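# Support a block over the blue disc on sticks

## Task

Set the block so it sits on its own above the blue disc painted on the table, with the block's centre over that disc. When finished, neither the block nor any of the three sticks may be in contact with the table, every post must still be standing close to its original spot, and nothing may depend on a robot to stay put. Any number of the arms may help. Finally open the grippers and withdraw the arms.

## Robot and tools

Setup. Three identical i2rt Big YAM arms, arm1, arm2 and arm3, are mounted on the tabletop. Each has six revolute joints, a two-finger gripper and a wrist camera. Approximate bases in the scene frame (metres) and facing direction (degrees counter-clockwise from +x): arm1 at (+0.62, 0.00, +0.72) facing +180; arm2 at (-0.31, +0.54, +0.72) facing -60; arm3 at (-0.31, -0.54, +0.72) facing +60. The reach from the joint-1 axis is about 1.0 m. Two room cameras, cam_high and cam_low, are fixed and not carried by any arm.

Frame. Everything uses a single scene frame whose origin is on the floor, with +z upward. The hand point is centred between the fingertips. The hand's z axis runs along the fingers and the fingers close along its y axis. With joints 1 and 6 at zero and the hand level and forward, the wrist camera sits above the hand looking toward the fingertips.

execute_actions. Arguments: actions, a list that is either empty or holds exactly one object; and cameras, an optional list of names from arm1_cam_wrist, arm2_cam_wrist, arm3_cam_wrist, cam_high, cam_low, all. Omitting cameras, passing null or ["all"] returns every image; [] returns none. Inside the action, each arm you command gets its own entry keyed arm1, arm2 or arm3, and under it a joints object. The joints object maps joint names to absolute targets (not offsets): joint1_rad -2.879 to 2.879 (base yaw, positive counter-clockwise from above, zero points along the base's facing); joint2_rad 0 to 3.141 (shoulder, zero has the upper arm pointing back about level, increasing raises it then brings it forward); joint3_rad 0 to 3.019 (elbow, zero fully folded, increasing opens); joint4_rad -1.692 to 1.57 (wrist pitch, positive lifts the fingers); joint5_rad -1.57 to 1.57 (sideways wrist swing, positive to the arm's right); joint6_rad -2.094 to 2.094 (hand roll, positive clockwise viewed from behind the hand); gripper_m 0 to 0.093, the fingertip gap in metres. Angles are radians. Any subset of joints may be given; every named motion starts at once and they may finish at different moments. Joints or arms you leave out may keep pushing toward an earlier target. A bad key or out-of-range number rejects the whole call and nothing moves. An empty list just reports state and pictures. Each joint moves at its own speed, so the hand can take a wide curve between postures.

Results. Each call returns per-arm state including joint_positions, then images from the named cameras at the call's end; the pictures line lists their order. Tolerances for counting a joint done: ±0.045, ±0.14, ±0.09, ±0.055, ±0.03, ±0.035 rad for joints 1-6 and ±0.003 m for the gripper. joint_status tells how each commanded motion ended: off_target (stopped short, maybe still pushing); contact_stop or time_out (target dropped, holds where it stopped, except a timed-out joint that keeps pushing toward its target or a nearby clipped one, and may resume if freed); not_followed, paired with a line saying the joint command was not followed and a cause, meaning a self/inter-arm collision check blocked that arm (its gripper command still runs, and the blocked targets may be retried on later actions). on_its_own lists what the call did not command; "held at" is a held target, not the position. To stop a push, command the reported position. Tiny target changes may not move a joint. Loaded joints can sag.

wait: seconds from 0 to 10; commands nothing and returns the same as an empty action. zoom_image: camera plus region [x0, y0, x1, y1] in pixels of that camera's last full image, origin top-left, at most 504 by 504. finished_scene: scene, the current scene's number; irreversible, and the result reports success and gives the next task. Replying with no tool call ends everything. If resuming from a summary, first send an empty actions list.

Cameras. Wrist cameras are 504x504 fisheye; cam_high and cam_low are 672x504 pinhole with radial distortion. Calibration (K, distortion, T_world_to_cam, pos_world) is supplied per camera and may be off by a couple of degrees and millimetres; wrist camera poses also inherit joint-reading errors.

Cautions. Arms do not stop on contact and can press hard. A hard squeeze between two arms ends the run; collision checks may react late and ignore fingers, gripper housings and wrist cameras. Do not knock objects off the work area. Avoid drops, slips, slams and forceful pushes; loose objects may occasionally be nudged. Grip force is roughly 50-62 N per pad. Holding loads or pushing heats motors: a MOTOR HOT line appears from 85 °C, and at 100 °C an OVER-TEMPERATURE FAULT drops that arm, with limit_stop_at_motor_heat shown for unreached keys; resend targets afterward. A stop reported in one result cancels any later motion, wait or finished_scene calls in the same reply. The simulation keeps running while you think, with the robot holding its last command.

Each tool is called after "Emit:" by a JSON object that holds its "method" and its "body".

## Session

Emit:
{"method": "execute_actions", "body": {"actions": []}}

Scene clock: 0.00 s.
Motor temperatures (°C, as the motors report them): arm1=[18 19 16 19 19 17] | arm2=[21 17 18 18 21 18] | arm3=[17 20 18 18 20 19]
arm1.joint_positions: joint1_rad=-0.482 joint2_rad=+0.591 joint3_rad=+1.379 joint4_rad=-1.369 joint5_rad=+0.055 joint6_rad=+0.144 gripper_m=+0.094
arm1.joint_status: not commanded
arm1.hand: x=+0.4349 y=+0.1066 z=+1.3184 quat_wxyz=(-0.110, +0.829, -0.286, -0.468) (m; scene frame)
arm2.joint_positions: joint1_rad=-0.454 joint2_rad=+0.518 joint3_rad=+1.354 joint4_rad=-1.337 joint5_rad=+0.119 joint6_rad=+0.206 gripper_m=+0.094
arm2.joint_status: not commanded
arm2.hand: x=-0.3146 y=+0.3349 z=+1.2932 quat_wxyz=(-0.365, -0.672, -0.538, +0.354) (m; scene frame)
arm3.joint_positions: joint1_rad=+0.412 joint2_rad=+0.518 joint3_rad=+1.453 joint4_rad=-1.416 joint5_rad=-0.207 joint6_rad=+0.254 gripper_m=+0.094
arm3.joint_status: not commanded
arm3.hand: x=-0.3232 y=-0.3636 z=+1.3577 quat_wxyz=(-0.258, +0.534, -0.666, -0.453) (m; scene frame)
pictures: arm1_cam_wrist, arm2_cam_wrist, arm3_cam_wrist, cam_high, cam_low
Images, in order (width x height): arm1_cam_wrist 504x504, arm2_cam_wrist 504x504, arm3_cam_wrist 504x504, cam_high 672x504, cam_low 672x504.

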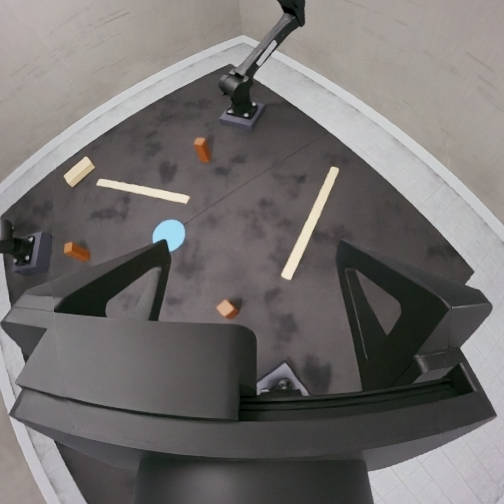

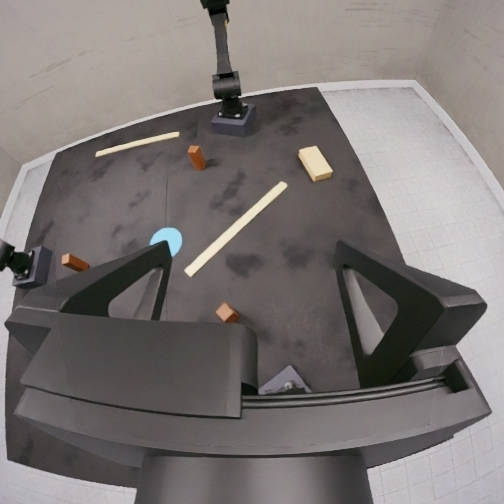

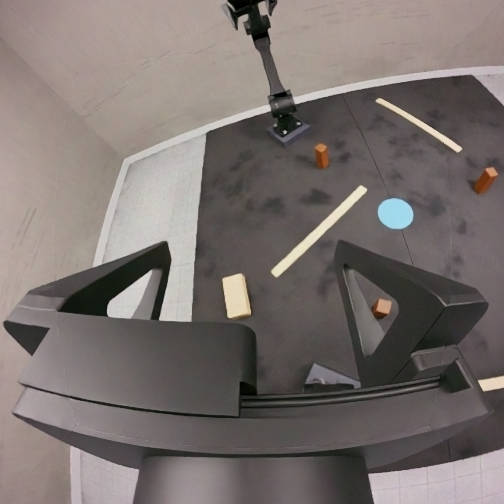

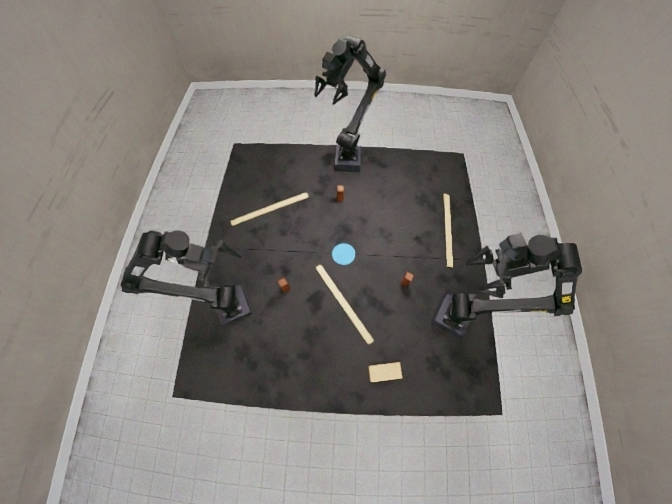

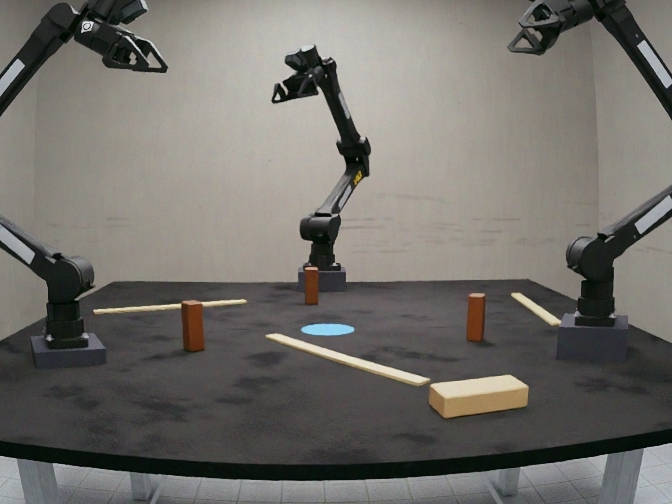

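Emit:
{"method": "zoom_image", "body": {"camera": "cam_high", "region": [210, 170, 490, 400]}}

Emit:
{"method": "zoom_image", "body": {"camera": "cam_low", "region": [80, 250, 580, 430]}}

Emit:
{"method": "execute_actions", "body": {"actions": [{"arm1":{"joints":{"joint1_rad":0,"joint2_rad":1.2,"joint3_rad":1.0,"joint4_rad":-1.37,"joint5_rad":0,"joint6_rad":0}},"arm2":{"joints":{"joint1_rad":0,"joint2_rad":1.0,"joint3_rad":0.8,"joint4_rad":-1.0,"joint5_rad":0,"joint6_rad":0}},"arm3":{"joints":{"joint1_rad":0,"joint2_rad":0.8,"joint3_rad":1.0,"joint4_rad":-1.57,"joint5_rad":0,"joint6_rad":0}}}]}}

Region (210, 170, 490, 400) of cam_high's 672x504 image, scaled by 1.800, with more detail than that image has; it fills the top 414 rows of this view, and the rest is white.

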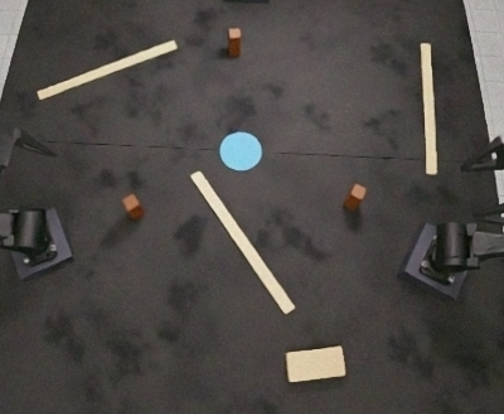

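Region (80, 250, 580, 430) of cam_low's 672x504 image, scaled by 1.008, with more detail than that image has; it fills the top 181 rows of this view, and the rest is white.

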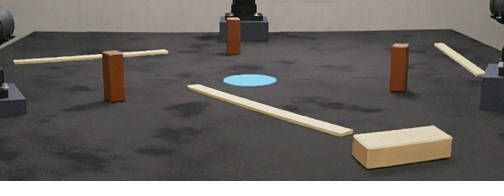

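Scene clock: 1.83 s.
Motor temperatures (°C, as the motors report them): arm1=[18 19 17 19 19 17] | arm2=[21 17 18 18 21 18] | arm3=[17 20 19 18 20 19]
arm1.joint_positions: joint1_rad=-0.002 joint2_rad=+1.202 joint3_rad=+0.987 joint4_rad=-1.369 joint5_rad=+0.002 joint6_rad=+0.014 gripper_m=+0.094
arm1.joint_status: all done
arm1.hand: x=+0.3027 y=+0.0031 z=+0.9654 quat_wxyz=(-0.007, +1.000, -0.014, +0.003) (m; scene frame)
arm2.joint_positions: joint1_rad=+0.001 joint2_rad=+1.002 joint3_rad=+0.793 joint4_rad=-1.014 joint5_rad=+0.001 joint6_rad=+0.008 gripper_m=+0.094
arm2.joint_status: all done
arm2.hand: x=-0.1482 y=+0.2439 z=+0.9234 quat_wxyz=(-0.142, -0.505, -0.847, +0.088) (m; scene frame)
arm3.joint_positions: joint1_rad=+0.004 joint2_rad=+0.798 joint3_rad=+0.983 joint4_rad=-1.556 joint5_rad=-0.003 joint6_rad=+0.013 gripper_m=+0.094
arm3.joint_status: all done
arm3.hand: x=-0.1981 y=-0.3323 z=+1.0625 quat_wxyz=(-0.077, +0.507, -0.857, -0.055) (m; scene frame)
pictures: arm1_cam_wrist, arm2_cam_wrist, arm3_cam_wrist, cam_high, cam_low
camera_calibration (this result's frames):
arm1_cam_wrist: T_world_to_cam=[[0.016108, 0.999805, 0.0114273, -0.0186843], [0.788997, -0.0197303, 0.61408, -0.828804], [0.614185, -0.000875516, -0.789161, 0.694286], [0, 0, 0, 1]] pos_world=[0.227805, 0.00293593, 1.05707]
arm2_cam_wrist: T_world_to_cam=[[-0.880667, -0.473736, 0.000553278, -0.0194876], [-0.454587, 0.845396, 0.280457, -0.525663], [-0.13333, 0.246737, -0.959867, 0.932683], [0, 0, 0, 1]] pos_world=[-0.131767, 0.205034, 1.04269]
arm3_cam_wrist: T_world_to_cam=[[0.876616, -0.481043, -0.0119271, 0.0285268], [-0.434472, -0.801916, 0.41008, -0.776746], [-0.20683, -0.3543, -0.911972, 0.930903], [0, 0, 0, 1]] pos_world=[-0.169942, -0.279343, 1.16782]
Images, in order (width x height): arm1_cam_wrist 504x504, arm2_cam_wrist 504x504, arm3_cam_wrist 504x504, cam_high 672x504, cam_low 672x504.

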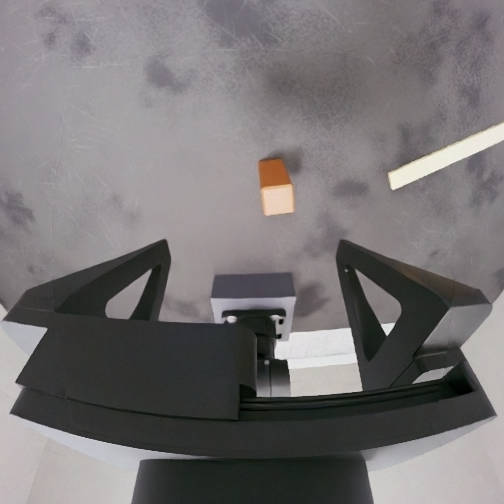

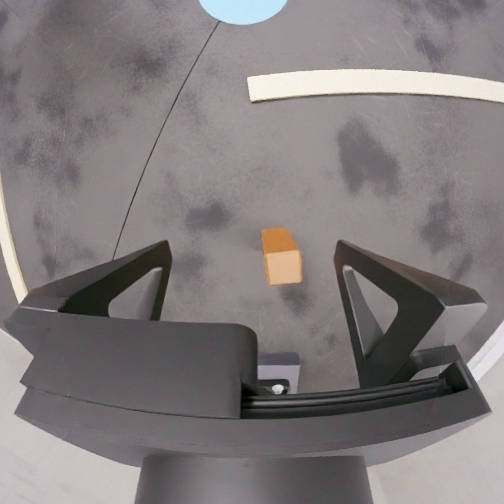

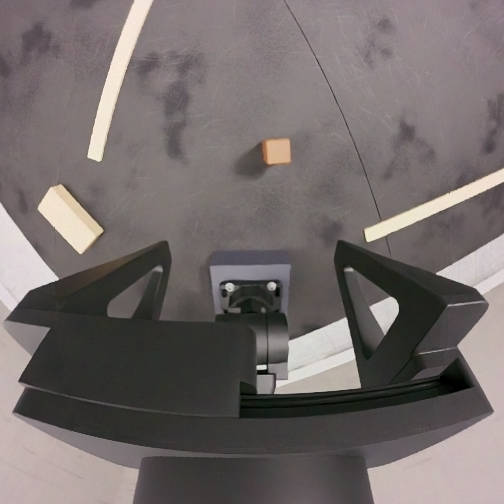

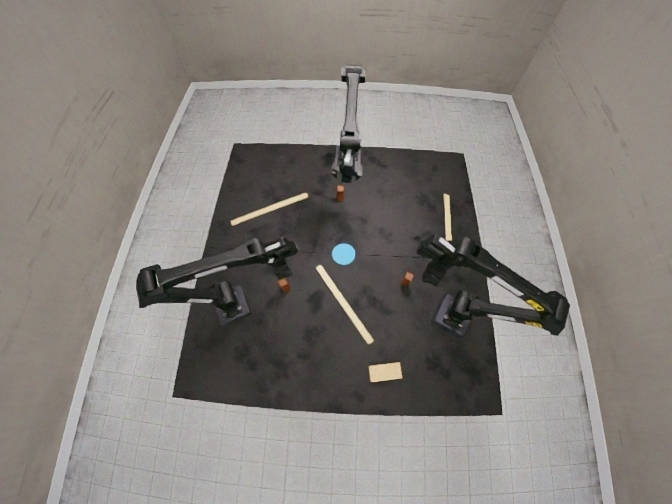

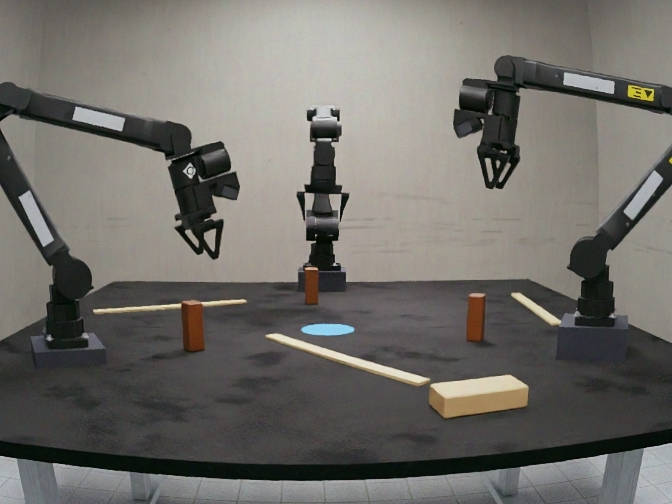

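Emit:
{"method": "execute_actions", "body": {"actions": [{"arm1":{"joints":{"joint4_rad":-0.6}},"arm2":{"joints":{"joint3_rad":1.4}},"arm3":{"joints":{"joint2_rad":1.4}}}], "cameras": []}}

Scene clock: 4.33 s.
Motor temperatures (°C, as the motors report them): arm1=[18 19 17 19 19 17] | arm2=[21 17 19 18 21 18] | arm3=[17 20 20 18 20 19]
arm1.joint_positions: joint1_rad=-0.002 joint2_rad=+1.202 joint3_rad=+0.987 joint4_rad=-0.625 joint5_rad=+0.002 joint6_rad=+0.014 gripper_m=+0.094
arm1.joint_status: all done
arm1.hand: x=+0.1358 y=+0.0048 z=+1.0291 quat_wxyz=(-0.006, +0.933, -0.012, -0.361) (m; scene frame)
arm2.joint_positions: joint1_rad=+0.001 joint2_rad=+0.993 joint3_rad=+1.355 joint4_rad=-1.007 joint5_rad=+0.001 joint6_rad=+0.008 gripper_m=+0.094
arm2.joint_status: all done
arm2.hand: x=-0.0997 y=+0.1603 z=+1.2189 quat_wxyz=(-0.379, -0.459, -0.771, +0.226) (m; scene frame)
arm3.joint_positions: joint1_rad=+0.004 joint2_rad=+1.408 joint3_rad=+0.983 joint4_rad=-1.556 joint5_rad=-0.003 joint6_rad=+0.012 gripper_m=+0.094
arm3.joint_status: all done
arm3.hand: x=-0.1779 y=-0.2913 z=+0.9159 quat_wxyz=(+0.182, +0.499, -0.841, +0.103) (m; scene frame)
pictures: none
No camera images: the call's "cameras" was empty. Leave "cameras" out to get every camera's image.

Emit:
{"method": "execute_actions", "body": {"actions": [{"arm1":{"joints":{"joint1_rad":-0.841,"joint6_rad":0.265}},"arm2":{"joints":{"joint1_rad":-0.349,"joint6_rad":1.107}},"arm3":{"joints":{"joint1_rad":-1.108}}}], "cameras": []}}

Emit:
{"method": "execute_actions", "body": {"actions": [{"arm1":{"joints":{"joint2_rad":1.832,"joint3_rad":1.256,"joint4_rad":-0.995}},"arm2":{"joints":{"joint2_rad":1.824,"joint3_rad":1.334,"joint4_rad":-1.081}},"arm3":{"joints":{"joint2_rad":1.677,"joint3_rad":1.014,"joint4_rad":-0.908}}}]}}

Scene clock: 10.70 s.
Motor temperatures (°C, as the motors report them): arm1=[18 19 19 19 19 17] | arm2=[21 17 22 18 21 18] | arm3=[17 20 21 18 20 19]
arm1.joint_positions: joint1_rad=-0.838 joint2_rad=+1.202 joint3_rad=+0.987 joint4_rad=-0.622 joint5_rad=+0.000 joint6_rad=+0.251 gripper_m=+0.094
arm1.joint_status: all done
arm1.hand: x=+0.3011 y=+0.3629 z=+1.0327 quat_wxyz=(-0.109, +0.794, -0.487, -0.348) (m; scene frame)
arm2.joint_positions: joint1_rad=-0.350 joint2_rad=+0.993 joint3_rad=+1.355 joint4_rad=-1.007 joint5_rad=+0.000 joint6_rad=+1.098 gripper_m=+0.094
arm2.joint_status: all done
arm2.hand: x=-0.2404 y=+0.1127 z=+1.2203 quat_wxyz=(-0.436, -0.853, -0.278, +0.076) (m; scene frame)
arm3.joint_positions: joint1_rad=-1.108 joint2_rad=+1.408 joint3_rad=+0.983 joint4_rad=-1.556 joint5_rad=-0.001 joint6_rad=+0.011 gripper_m=+0.094
arm3.joint_status: all done
arm3.hand: x=-0.0309 y=-0.5448 z=+0.9151 quat_wxyz=(+0.210, -0.021, -0.977, +0.000) (m; scene frame)
pictures: none
No camera images: the call's "cameras" was empty. Leave "cameras" out to get every camera's image.

Scene clock: 12.17 s.
Motor temperatures (°C, as the motors report them): arm1=[18 19 19 19 19 17] | arm2=[21 18 22 18 21 18] | arm3=[17 20 21 18 20 19]
arm1.joint_positions: joint1_rad=-0.838 joint2_rad=+1.847 joint3_rad=+1.220 joint4_rad=-0.981 joint5_rad=+0.000 joint6_rad=+0.251 gripper_m=+0.094
arm1.joint_status: all done
arm1.hand: x=+0.2967 y=+0.3687 z=+0.7955 quat_wxyz=(+0.002, +0.852, -0.523, +0.012) (m; scene frame)
arm2.joint_positions: joint1_rad=-0.350 joint2_rad=+1.836 joint3_rad=+1.326 joint4_rad=-1.072 joint5_rad=+0.000 joint6_rad=+1.099 gripper_m=+0.094
arm2.joint_status: all done
arm2.hand: x=-0.2320 y=+0.0253 z=+0.7926 quat_wxyz=(+0.011, -0.952, -0.307, +0.004) (m; scene frame)
arm3.joint_positions: joint1_rad=-1.108 joint2_rad=+1.697 joint3_rad=+0.983 joint4_rad=-0.925 joint5_rad=-0.001 joint6_rad=+0.011 gripper_m=+0.094
arm3.joint_status: all done
arm3.hand: x=+0.0988 y=-0.5493 z=+0.7829 quat_wxyz=(+0.041, -0.020, -0.999, +0.002) (m; scene frame)
pictures: arm1_cam_wrist, arm2_cam_wrist, arm3_cam_wrist, cam_high, cam_low
camera_calibration (this result's frames):
arm1_cam_wrist: T_world_to_cam=[[0.885865, 0.463903, 0.00604572, -0.438357], [0.35804, -0.691882, 0.626982, -0.347114], [0.295042, -0.553257, -0.77901, 0.854521], [0, 0, 0, 1]] pos_world=[0.260487, 0.435963, 0.885965]
arm2_cam_wrist: T_world_to_cam=[[-0.581615, 0.813234, 0.0193371, -0.174832], [0.668937, 0.464619, 0.580217, -0.309522], [0.462868, 0.350398, -0.814232, 0.870145], [0, 0, 0, 1]] pos_world=[-0.297396, -0.0189082, 0.891471]
arm3_cam_wrist: T_world_to_cam=[[-0.0410246, -0.999126, 0.00799937, -0.548991], [-0.768215, 0.0366605, 0.639141, -0.392885], [-0.638876, 0.0200753, -0.769048, 0.796879], [0, 0, 0, 1]] pos_world=[0.184764, -0.550106, 0.868339]
Images, in order (width x height): arm1_cam_wrist 504x504, arm2_cam_wrist 504x504, arm3_cam_wrist 504x504, cam_high 672x504, cam_low 672x504.

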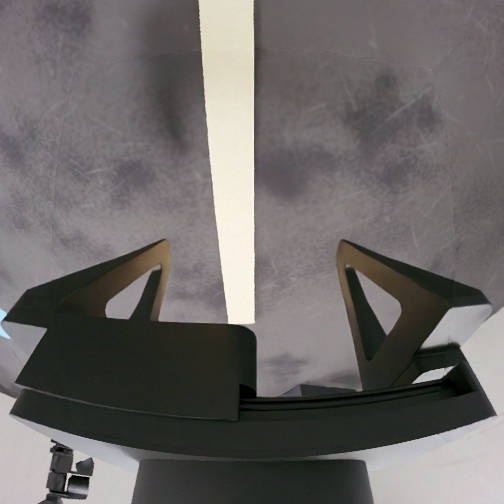

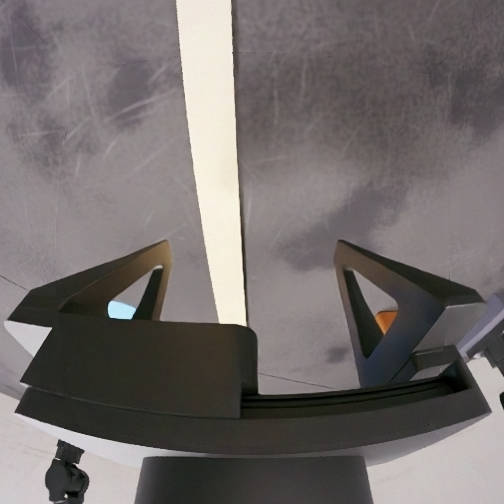

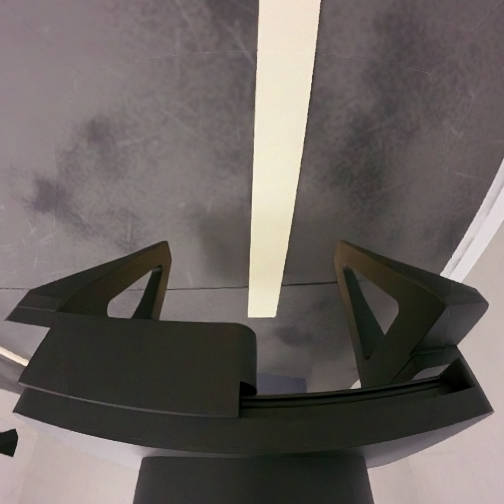

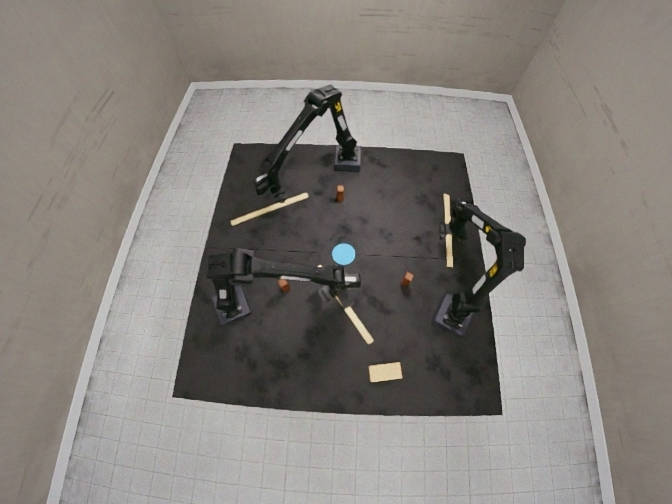

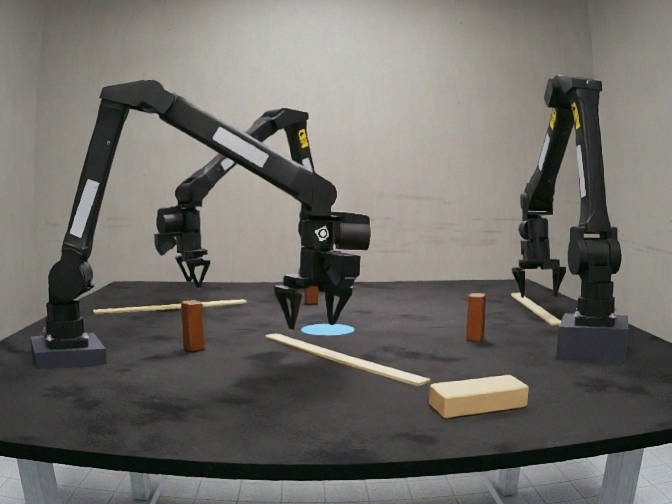

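Emit:
{"method": "execute_actions", "body": {"actions": [{"arm1":{"joints":{"joint1_rad":-0.81,"joint2_rad":1.925,"joint3_rad":1.17,"joint4_rad":-0.79,"joint6_rad":0.3}},"arm2":{"joints":{"joint1_rad":-0.33,"joint2_rad":1.93,"joint3_rad":1.323,"joint4_rad":-0.94,"joint6_rad":1.16}},"arm3":{"joints":{"joint1_rad":-1.144,"joint2_rad":1.835,"joint3_rad":1.08,"joint4_rad":-0.75,"joint6_rad":0}}}]}}

Scene clock: 13.97 s.
Motor temperatures (°C, as the motors report them): arm1=[18 19 20 19 19 17] | arm2=[21 18 22 18 21 18] | arm3=[17 21 21 18 20 19]
arm1.joint_positions: joint1_rad=-0.819 joint2_rad=+1.925 joint3_rad=+1.171 joint4_rad=-0.807 joint5_rad=+0.000 joint6_rad=+0.285 gripper_m=+0.094
arm1.joint_status: all done
arm1.hand: x=+0.2842 y=+0.3685 z=+0.7435 quat_wxyz=(-0.005, +0.848, -0.529, -0.011) (m; scene frame)
arm2.joint_positions: joint1_rad=-0.336 joint2_rad=+1.935 joint3_rad=+1.326 joint4_rad=-0.951 joint5_rad=+0.000 joint6_rad=+1.151 gripper_m=+0.094
arm2.joint_status: all done
arm2.hand: x=-0.2221 y=+0.0081 z=+0.7426 quat_wxyz=(+0.000, -0.957, -0.288, +0.006) (m; scene frame)
arm3.joint_positions: joint1_rad=-1.140 joint2_rad=+1.845 joint3_rad=+1.054 joint4_rad=-0.767 joint5_rad=-0.001 joint6_rad=+0.011 gripper_m=+0.094
arm3.joint_status: all done
arm3.hand: x=+0.1497 y=-0.5660 z=+0.7391 quat_wxyz=(+0.001, -0.036, -0.999, +0.002) (m; scene frame)
pictures: arm1_cam_wrist, arm2_cam_wrist, arm3_cam_wrist, cam_high, cam_low
camera_calibration (this result's frames):
arm1_cam_wrist: T_world_to_cam=[[0.892625, 0.450764, -0.00567213, -0.415221], [0.366745, -0.718814, 0.590597, -0.275748], [0.262143, -0.529262, -0.806947, 0.838864], [0, 0, 0, 1]] pos_world=[0.251864, 0.432934, 0.837419]
arm2_cam_wrist: T_world_to_cam=[[-0.550418, 0.834888, -0.00155173, -0.131827], [0.684405, 0.452272, 0.571875, -0.269403], [0.478153, 0.313708, -0.82034, 0.839094], [0, 0, 0, 1]] pos_world=[-0.289394, -0.0313265, 0.842203]
arm3_cam_wrist: T_world_to_cam=[[-0.0735679, -0.997262, 0.00753706, -0.55698], [-0.815104, 0.0644812, 0.575715, -0.25552], [-0.574624, 0.0362106, -0.817616, 0.831478], [0, 0, 0, 1]] pos_world=[0.228536, -0.569086, 0.831134]
Images, in order (width x height): arm1_cam_wrist 504x504, arm2_cam_wrist 504x504, arm3_cam_wrist 504x504, cam_high 672x504, cam_low 672x504.

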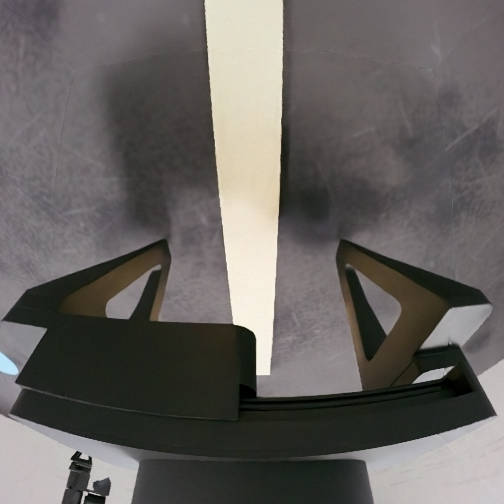

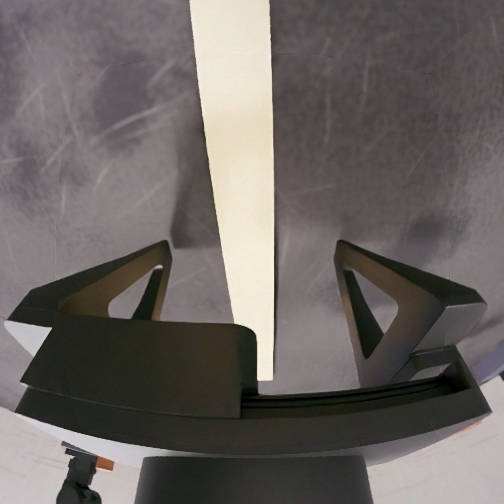

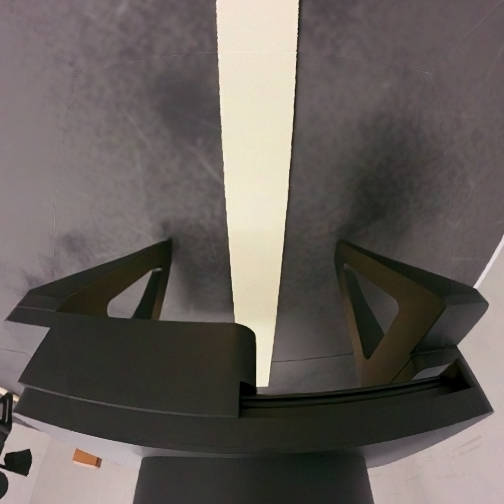

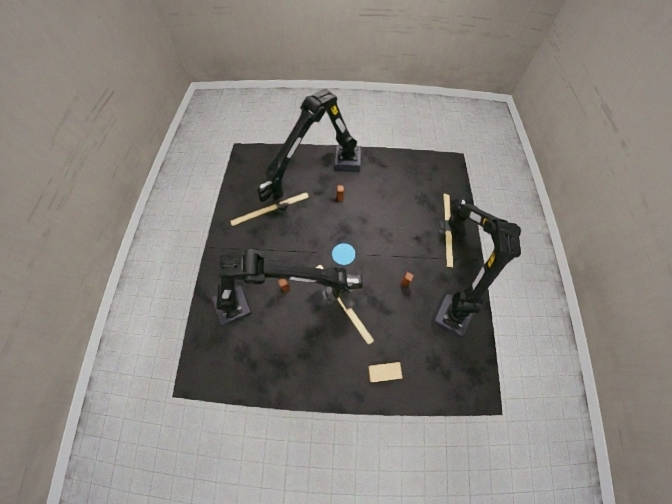

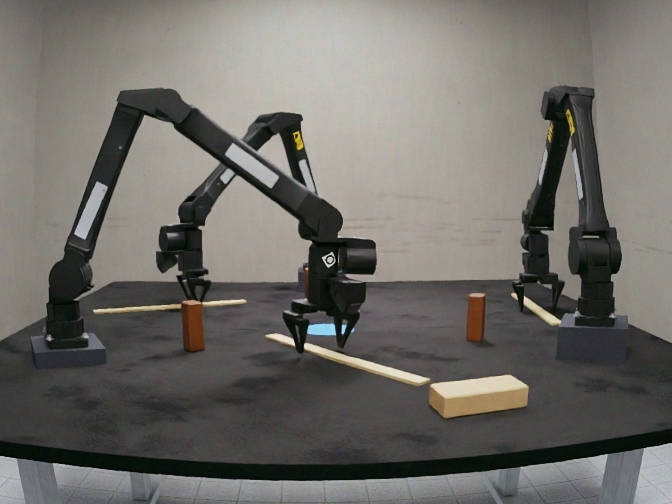

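Emit:
{"method": "execute_actions", "body": {"actions": [{"arm1":{"joints":{"joint2_rad":1.965,"joint4_rad":-0.76}},"arm2":{"joints":{"joint2_rad":1.968,"joint4_rad":-0.9,"joint6_rad":1.13}},"arm3":{"joints":{"joint2_rad":1.874,"joint4_rad":-0.715}}}], "cameras": []}}

Emit:
{"method": "execute_actions", "body": {"actions": [{"arm1":{"joints":{"gripper_m":0.015}},"arm2":{"joints":{"gripper_m":0.015}},"arm3":{"joints":{"gripper_m":0.015}}}], "cameras": ["arm1_cam_wrist","arm2_cam_wrist","arm3_cam_wrist"]}}

Scene clock: 14.93 s.
Motor temperatures (°C, as the motors report them): arm1=[18 19 19 19 19 17] | arm2=[21 18 22 18 21 18] | arm3=[17 21 21 18 20 19]
arm1.joint_positions: joint1_rad=-0.819 joint2_rad=+1.943 joint3_rad=+1.171 joint4_rad=-0.775 joint5_rad=-0.001 joint6_rad=+0.287 gripper_m=+0.094
arm1.joint_status: all done
arm1.hand: x=+0.2809 y=+0.3718 z=+0.7355 quat_wxyz=(-0.006, +0.848, -0.530, -0.018) (m; scene frame)
arm2.joint_positions: joint1_rad=-0.336 joint2_rad=+1.948 joint3_rad=+1.326 joint4_rad=-0.910 joint5_rad=+0.000 joint6_rad=+1.139 gripper_m=+0.094
arm2.joint_status: all done
arm2.hand: x=-0.2208 y=+0.0000 z=+0.7358 quat_wxyz=(-0.014, -0.956, -0.294, +0.007) (m; scene frame)
arm3.joint_positions: joint1_rad=-1.141 joint2_rad=+1.852 joint3_rad=+1.054 joint4_rad=-0.736 joint5_rad=-0.002 joint6_rad=+0.010 gripper_m=+0.094
arm3.joint_status: all done
arm3.hand: x=+0.1562 y=-0.5666 z=+0.7362 quat_wxyz=(-0.011, -0.036, -0.999, +0.002) (m; scene frame)
pictures: none
No camera images: the call's "cameras" was empty. Leave "cameras" out to get every camera's image.

Scene clock: 15.60 s.
Motor temperatures (°C, as the motors report them): arm1=[18 19 19 19 19 17] | arm2=[21 18 22 18 21 18] | arm3=[17 21 21 18 20 19]
arm1.joint_positions: joint1_rad=-0.818 joint2_rad=+1.943 joint3_rad=+1.171 joint4_rad=-0.775 joint5_rad=-0.001 joint6_rad=+0.288 gripper_m=+0.027
arm1.joint_status: gripper_m off_target (ended at +0.027, target +0.015)
arm1.hand: x=+0.2807 y=+0.3716 z=+0.7353 quat_wxyz=(-0.006, +0.848, -0.530, -0.018) (m; scene frame)
arm2.joint_positions: joint1_rad=-0.336 joint2_rad=+1.949 joint3_rad=+1.326 joint4_rad=-0.909 joint5_rad=+0.000 joint6_rad=+1.138 gripper_m=+0.027
arm2.joint_status: gripper_m off_target (ended at +0.027, target +0.015)
arm2.hand: x=-0.2208 y=-0.0001 z=+0.7356 quat_wxyz=(-0.014, -0.955, -0.295, +0.007) (m; scene frame)
arm3.joint_positions: joint1_rad=-1.141 joint2_rad=+1.854 joint3_rad=+1.054 joint4_rad=-0.732 joint5_rad=-0.003 joint6_rad=+0.010 gripper_m=+0.027
arm3.joint_status: gripper_m off_target (ended at +0.027, target +0.015)
arm3.hand: x=+0.1570 y=-0.5664 z=+0.7357 quat_wxyz=(-0.013, -0.036, -0.999, +0.002) (m; scene frame)
pictures: arm1_cam_wrist, arm2_cam_wrist, arm3_cam_wrist
camera_calibration (this result's frames):
arm1_cam_wrist: T_world_to_cam=[[0.893349, 0.449222, -0.0112829, -0.409043], [0.371715, -0.724641, 0.580279, -0.259038], [0.252498, -0.522586, -0.81434, 0.840459], [0, 0, 0, 1]] pos_world=[0.249492, 0.435253, 0.830118]
arm2_cam_wrist: T_world_to_cam=[[-0.562024, 0.82669, -0.0266988, -0.108383], [0.675405, 0.477328, 0.562126, -0.257431], [0.477448, 0.297896, -0.826621, 0.8398], [0, 0, 0, 1]] pos_world=[-0.288004, -0.0376949, 0.836012]
arm3_cam_wrist: T_world_to_cam=[[-0.0728127, -0.997329, 0.0057319, -0.555635], [-0.830689, 0.0638253, 0.553067, -0.228851], [-0.551955, 0.0355088, -0.833117, 0.840315], [0, 0, 0, 1]] pos_world=[0.233255, -0.569384, 0.829836]
Images, in order (width x height): arm1_cam_wrist 504x504, arm2_cam_wrist 504x504, arm3_cam_wrist 504x504.

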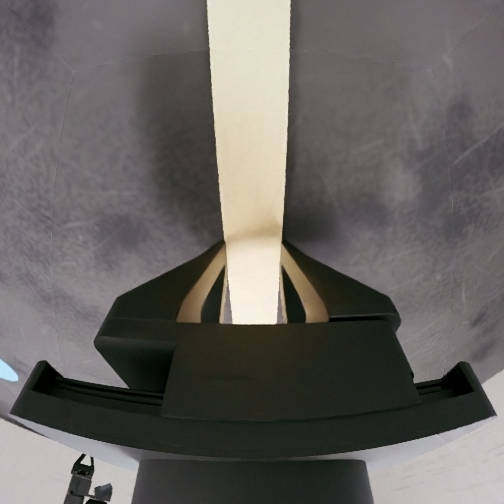

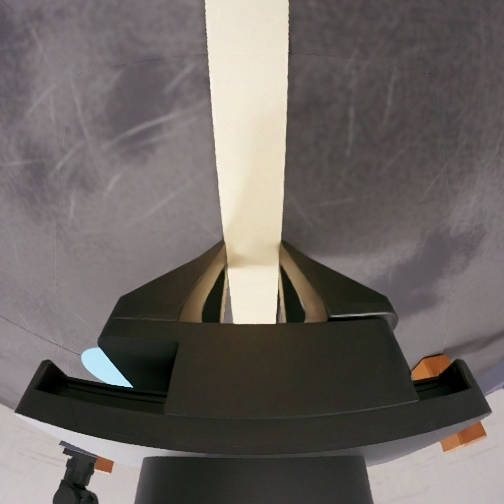

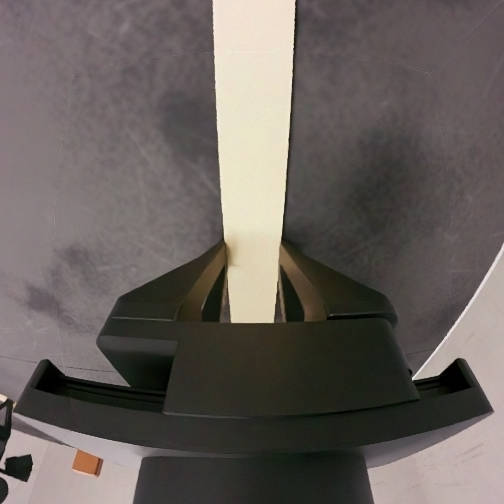

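Emit:
{"method": "execute_actions", "body": {"actions": [{"arm1":{"joints":{"joint2_rad":1.6,"joint4_rad":-1.1}},"arm2":{"joints":{"joint2_rad":1.6,"joint4_rad":-1.25}},"arm3":{"joints":{"joint2_rad":1.45,"joint4_rad":-1.1}}}], "cameras": ["cam_low","cam_high"]}}

Scene clock: 17.97 s.
Motor temperatures (°C, as the motors report them): arm1=[18 20 19 19 19 17] | arm2=[21 18 22 18 21 18] | arm3=[17 21 22 18 20 19]
arm1.joint_positions: joint1_rad=-0.818 joint2_rad=+1.588 joint3_rad=+1.166 joint4_rad=-1.086 joint5_rad=-0.001 joint6_rad=+0.288 gripper_m=+0.027
arm1.joint_status: all done
arm1.hand: x=+0.3104 y=+0.3385 z=+0.8944 quat_wxyz=(-0.011, +0.847, -0.530, -0.037) (m; scene frame)
arm2.joint_positions: joint1_rad=-0.336 joint2_rad=+1.599 joint3_rad=+1.316 joint4_rad=-1.240 joint5_rad=+0.000 joint6_rad=+1.137 gripper_m=+0.027
arm2.joint_status: all done
arm2.hand: x=-0.2296 y=+0.0636 z=+0.9021 quat_wxyz=(-0.018, -0.955, -0.295, +0.008) (m; scene frame)
arm3.joint_positions: joint1_rad=-1.141 joint2_rad=+1.447 joint3_rad=+1.054 joint4_rad=-1.085 joint5_rad=-0.003 joint6_rad=+0.010 gripper_m=+0.027
arm3.joint_status: all done
arm3.hand: x=+0.1089 y=-0.5624 z=+0.9042 quat_wxyz=(-0.039, -0.036, -0.999, +0.002) (m; scene frame)
pictures: cam_high, cam_low
Images, in order (width x height): cam_high 672x504, cam_low 672x504.

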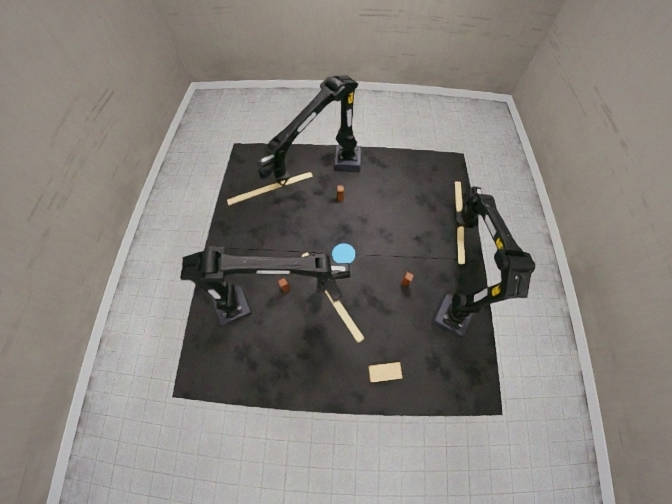

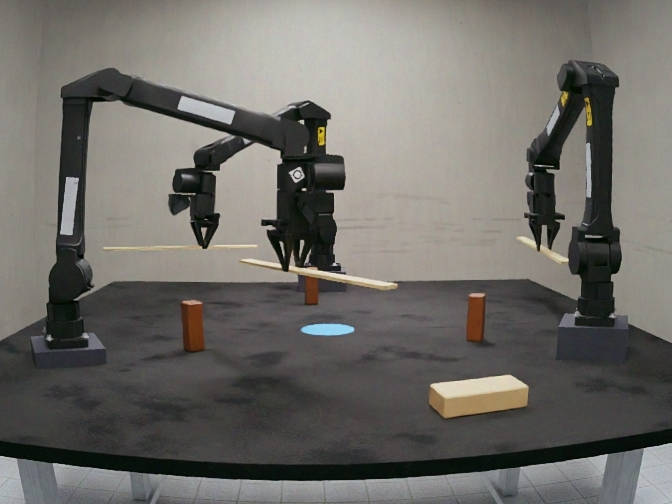

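Emit:
{"method": "execute_actions", "body": {"actions": [{"arm1":{"joints":{"joint2_rad":1.285,"joint3_rad":0.85,"joint4_rad":-0.91,"joint6_rad":-0.08}},"arm2":{"joints":{"joint1_rad":-0.07,"joint2_rad":1.271,"joint3_rad":0.95,"joint4_rad":-1.02,"joint6_rad":-0.095}},"arm3":{"joints":{"joint2_rad":1.3,"joint3_rad":0.875,"joint4_rad":-0.915,"joint6_rad":-0.06}}}], "cameras": []}}

Emit:
{"method": "execute_actions", "body": {"actions": [{"arm1":{"joints":{"joint1_rad":-0.065}},"arm3":{"joints":{"joint1_rad":-0.075}}}]}}

Scene clock: 20.47 s.
Motor temperatures (°C, as the motors report them): arm1=[18 20 19 19 19 17] | arm2=[21 18 22 18 21 18] | arm3=[17 21 22 18 20 19]
arm1.joint_positions: joint1_rad=-0.818 joint2_rad=+1.288 joint3_rad=+0.857 joint4_rad=-0.932 joint5_rad=-0.001 joint6_rad=-0.066 gripper_m=+0.027
arm1.joint_status: all done
arm1.hand: x=+0.3652 y=+0.2785 z=+0.9002 quat_wxyz=(-0.048, +0.922, -0.371, -0.099) (m; scene frame)
arm2.joint_positions: joint1_rad=-0.064 joint2_rad=+1.264 joint3_rad=+0.953 joint4_rad=-1.036 joint5_rad=-0.002 joint6_rad=-0.086 gripper_m=+0.027
arm2.joint_status: all done
arm2.hand: x=-0.1426 y=+0.1821 z=+0.9024 quat_wxyz=(-0.085, -0.497, -0.862, +0.063) (m; scene frame)
arm3.joint_positions: joint1_rad=-1.141 joint2_rad=+1.306 joint3_rad=+0.869 joint4_rad=-0.937 joint5_rad=-0.003 joint6_rad=-0.048 gripper_m=+0.027
arm3.joint_status: all done
arm3.hand: x=+0.0731 y=-0.5603 z=+0.8920 quat_wxyz=(-0.091, -0.007, -0.996, +0.006) (m; scene frame)
pictures: none
No camera images: the call's "cameras" was empty. Leave "cameras" out to get every camera's image.

Scene clock: 22.00 s.
Motor temperatures (°C, as the motors report them): arm1=[18 20 20 19 19 17] | arm2=[21 18 22 18 21 18] | arm3=[17 21 22 18 20 19]
arm1.joint_positions: joint1_rad=-0.068 joint2_rad=+1.288 joint3_rad=+0.857 joint4_rad=-0.928 joint5_rad=+0.000 joint6_rad=-0.068 gripper_m=+0.027
arm1.joint_status: all done
arm1.hand: x=+0.2419 y=+0.0295 z=+0.8983 quat_wxyz=(-0.014, +0.994, -0.005, -0.109) (m; scene frame)
arm2.joint_positions: joint1_rad=-0.064 joint2_rad=+1.264 joint3_rad=+0.953 joint4_rad=-1.036 joint5_rad=-0.002 joint6_rad=-0.087 gripper_m=+0.027
arm2.joint_status: not commanded
arm2.hand: x=-0.1426 y=+0.1821 z=+0.9024 quat_wxyz=(-0.085, -0.496, -0.862, +0.063) (m; scene frame)
arm3.joint_positions: joint1_rad=-0.075 joint2_rad=+1.306 joint3_rad=+0.869 joint4_rad=-0.931 joint5_rad=-0.001 joint6_rad=-0.050 gripper_m=+0.027
arm3.joint_status: all done
arm3.hand: x=-0.1018 y=-0.2129 z=+0.8930 quat_wxyz=(-0.082, +0.500, -0.861, -0.048) (m; scene frame)
pictures: arm1_cam_wrist, arm2_cam_wrist, arm3_cam_wrist, cam_high, cam_low
camera_calibration (this result's frames):
arm1_cam_wrist: T_world_to_cam=[[0.00105104, 0.999656, 0.0261917, -0.0528794], [0.906001, -0.0120382, 0.423105, -0.596168], [0.423275, 0.023285, -0.905702, 0.828911], [0, 0, 0, 1]] pos_world=[0.189326, 0.0263833, 1.00437]
arm2_cam_wrist: T_world_to_cam=[[-0.866915, -0.498091, 0.0190946, -0.0541692], [-0.450497, 0.799323, 0.397662, -0.561699], [-0.213335, 0.336137, -0.917333, 0.862399], [0, 0, 0, 1]] pos_world=[-0.116024, 0.132113, 1.01551]
arm3_cam_wrist: T_world_to_cam=[[0.867925, -0.496688, 0.00268964, -0.0176844], [-0.454352, -0.791736, 0.408311, -0.567976], [-0.200674, -0.355606, -0.912839, 0.839699], [0, 0, 0, 1]] pos_world=[-0.0742066, -0.159869, 0.998468]
Images, in order (width x height): arm1_cam_wrist 504x504, arm2_cam_wrist 504x504, arm3_cam_wrist 504x504, cam_high 672x504, cam_low 672x504.

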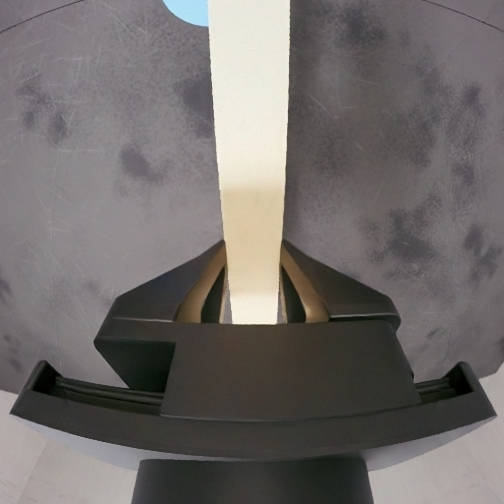

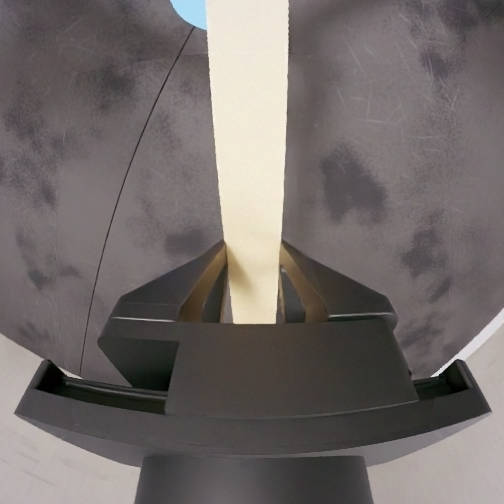

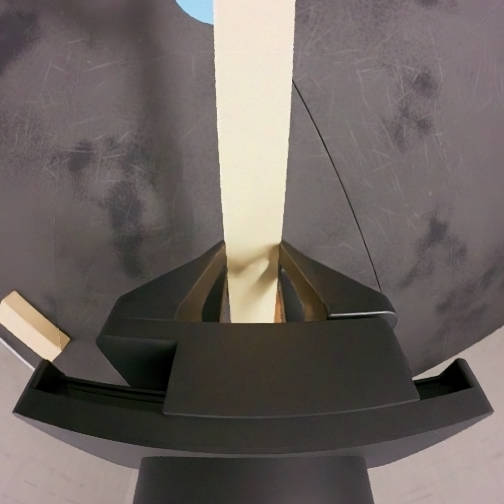

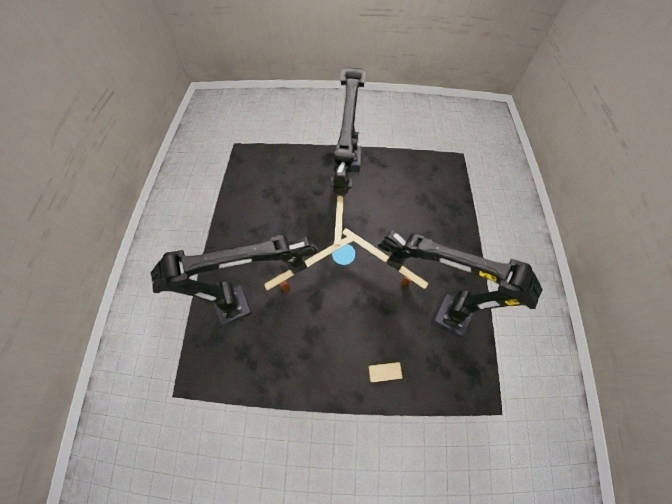

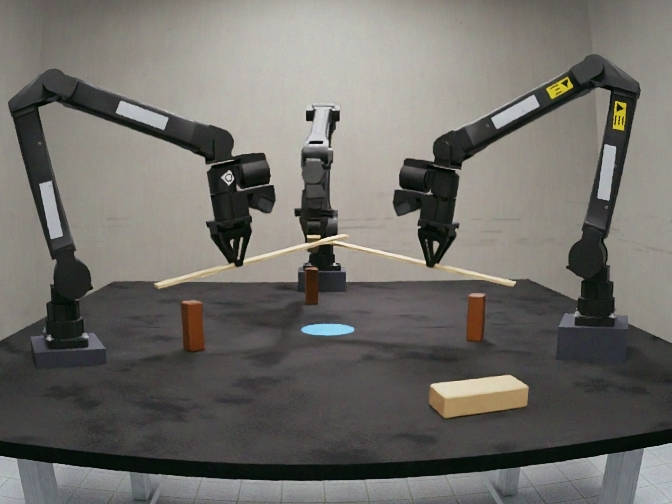

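Emit:
{"method": "zoom_image", "body": {"camera": "cam_high", "region": [260, 180, 440, 310]}}

Region (260, 180, 440, 310) of cam_high's 672x504 image, scaled by 2.800, with more detail than that image has.

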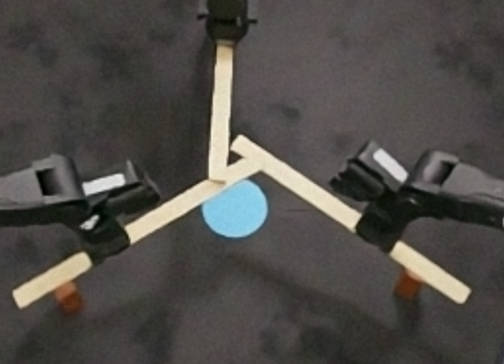

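Emit:
{"method": "execute_actions", "body": {"actions": [{"arm1":{"joints":{"joint2_rad":1.36,"joint3_rad":0.96,"joint1_rad":-0.058}},"arm2":{"joints":{"joint2_rad":1.345,"joint3_rad":1.055,"joint1_rad":-0.075}},"arm3":{"joints":{"joint2_rad":1.375,"joint3_rad":1.0,"joint1_rad":-0.088,"joint4_rad":-0.9}}}], "cameras": []}}

Emit:
{"method": "execute_actions", "body": {"actions": [{"arm1":{"joints":{"joint2_rad":1.445,"joint3_rad":1.035}},"arm2":{"joints":{"joint2_rad":1.43,"joint3_rad":1.13}},"arm3":{"joints":{"joint2_rad":1.455,"joint3_rad":1.07}}}]}}

Emit:
{"method": "zoom_image", "body": {"camera": "cam_high", "region": [260, 180, 440, 310]}}

Scene clock: 23.97 s.
Motor temperatures (°C, as the motors report them): arm1=[18 20 20 19 19 17] | arm2=[21 18 22 18 21 18] | arm3=[17 21 23 18 20 19]
arm1.joint_positions: joint1_rad=-0.068 joint2_rad=+1.360 joint3_rad=+0.894 joint4_rad=-0.928 joint5_rad=+0.002 joint6_rad=-0.068 gripper_m=+0.027
arm1.joint_status: all done
arm1.hand: x=+0.2283 y=+0.0308 z=+0.8869 quat_wxyz=(-0.013, +0.996, -0.005, -0.092) (m; scene frame)
arm2.joint_positions: joint1_rad=-0.066 joint2_rad=+1.350 joint3_rad=+1.001 joint4_rad=-1.032 joint5_rad=-0.002 joint6_rad=-0.087 gripper_m=+0.027
arm2.joint_status: all done
arm2.hand: x=-0.1354 y=+0.1637 z=+0.8893 quat_wxyz=(-0.070, -0.499, -0.862, +0.053) (m; scene frame)
arm3.joint_positions: joint1_rad=-0.079 joint2_rad=+1.384 joint3_rad=+0.942 joint4_rad=-0.922 joint5_rad=-0.001 joint6_rad=-0.050 gripper_m=+0.027
arm3.joint_status: all done
arm3.hand: x=-0.0840 y=-0.1884 z=+0.8927 quat_wxyz=(-0.085, +0.498, -0.862, -0.049) (m; scene frame)
pictures: none
No camera images: the call's "cameras" was empty. Leave "cameras" out to get every camera's image.

Scene clock: 24.77 s.
Motor temperatures (°C, as the motors report them): arm1=[18 20 20 19 19 17] | arm2=[21 18 22 18 21 18] | arm3=[17 21 23 18 20 19]
arm1.joint_positions: joint1_rad=-0.068 joint2_rad=+1.439 joint3_rad=+0.976 joint4_rad=-0.925 joint5_rad=+0.002 joint6_rad=-0.068 gripper_m=+0.027
arm1.joint_status: all done
arm1.hand: x=+0.1964 y=+0.0333 z=+0.8880 quat_wxyz=(-0.014, +0.995, -0.005, -0.095) (m; scene frame)
arm2.joint_positions: joint1_rad=-0.066 joint2_rad=+1.427 joint3_rad=+1.082 joint4_rad=-1.028 joint5_rad=-0.002 joint6_rad=-0.087 gripper_m=+0.027
arm2.joint_status: all done
arm2.hand: x=-0.1218 y=+0.1345 z=+0.8909 quat_wxyz=(-0.074, -0.498, -0.862, +0.056) (m; scene frame)
arm3.joint_positions: joint1_rad=-0.079 joint2_rad=+1.456 joint3_rad=+1.018 joint4_rad=-0.916 joint5_rad=-0.001 joint6_rad=-0.050 gripper_m=+0.027
arm3.joint_status: all done
arm3.hand: x=-0.0674 y=-0.1627 z=+0.8936 quat_wxyz=(-0.089, +0.498, -0.861, -0.051) (m; scene frame)
pictures: arm1_cam_wrist, arm2_cam_wrist, arm3_cam_wrist, cam_high, cam_low
camera_calibration (this result's frames):
arm1_cam_wrist: T_world_to_cam=[[-0.0000544229, 0.999656, 0.026212, -0.056205], [0.893314, -0.0117319, 0.449279, -0.571252], [0.449432, 0.02344, -0.893007, 0.822321], [0, 0, 0, 1]] pos_world=[0.140727, 0.0302086, 0.992463]
arm2_cam_wrist: T_world_to_cam=[[-0.868177, -0.495954, 0.0172649, -0.0584397], [-0.443366, 0.79081, 0.421956, -0.529398], [-0.222924, 0.358678, -0.906452, 0.858436], [0, 0, 0, 1]] pos_world=[-0.0940869, 0.0817674, 1.00252]
arm3_cam_wrist: T_world_to_cam=[[0.865555, -0.500802, 0.00341504, -0.0241111], [-0.461153, -0.794332, 0.395442, -0.502211], [-0.195325, -0.343851, -0.918485, 0.872265], [0, 0, 0, 1]] pos_world=[-0.0403512, -0.111067, 0.99984]
Images, in order (width x height): arm1_cam_wrist 504x504, arm2_cam_wrist 504x504, arm3_cam_wrist 504x504, cam_high 672x504, cam_low 672x504.

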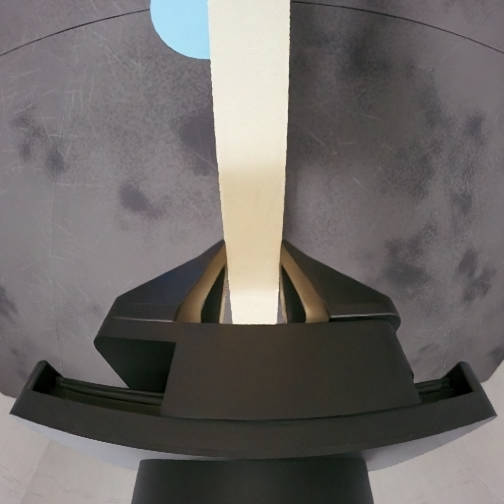

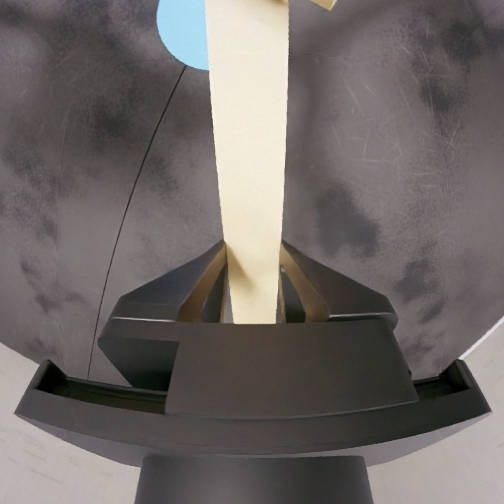

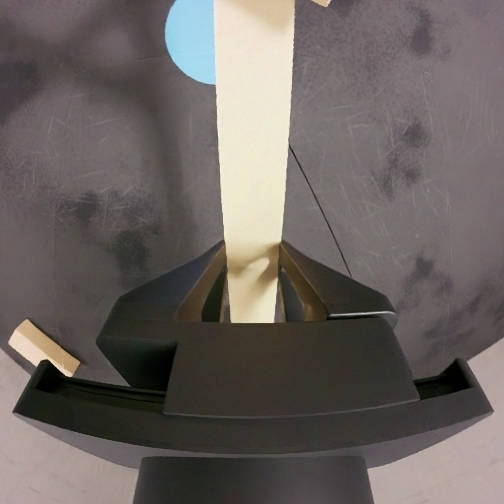

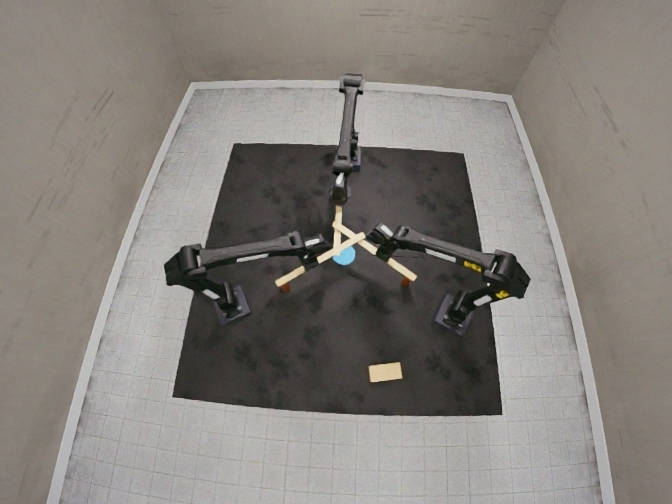

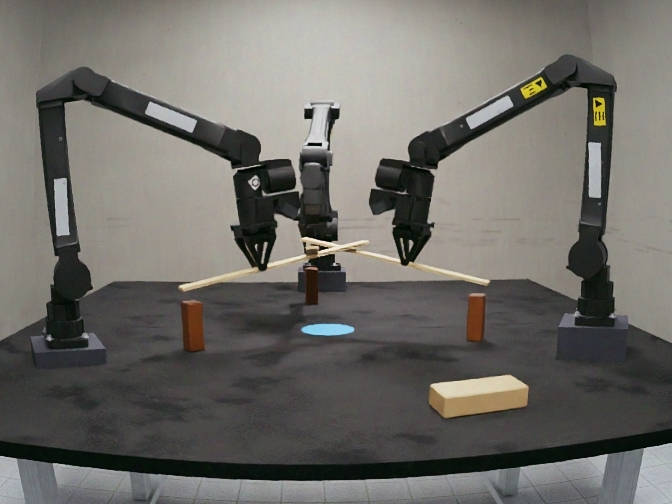

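Region (260, 180, 440, 310) of cam_high's 672x504 image, scaled by 2.800, with more detail than that image has.

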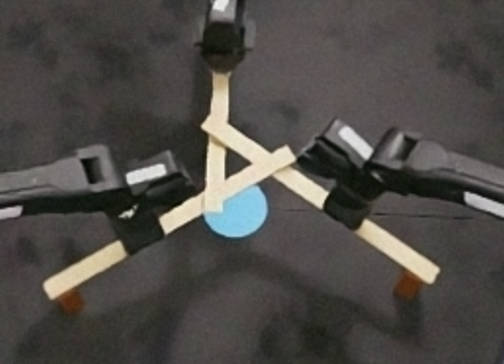

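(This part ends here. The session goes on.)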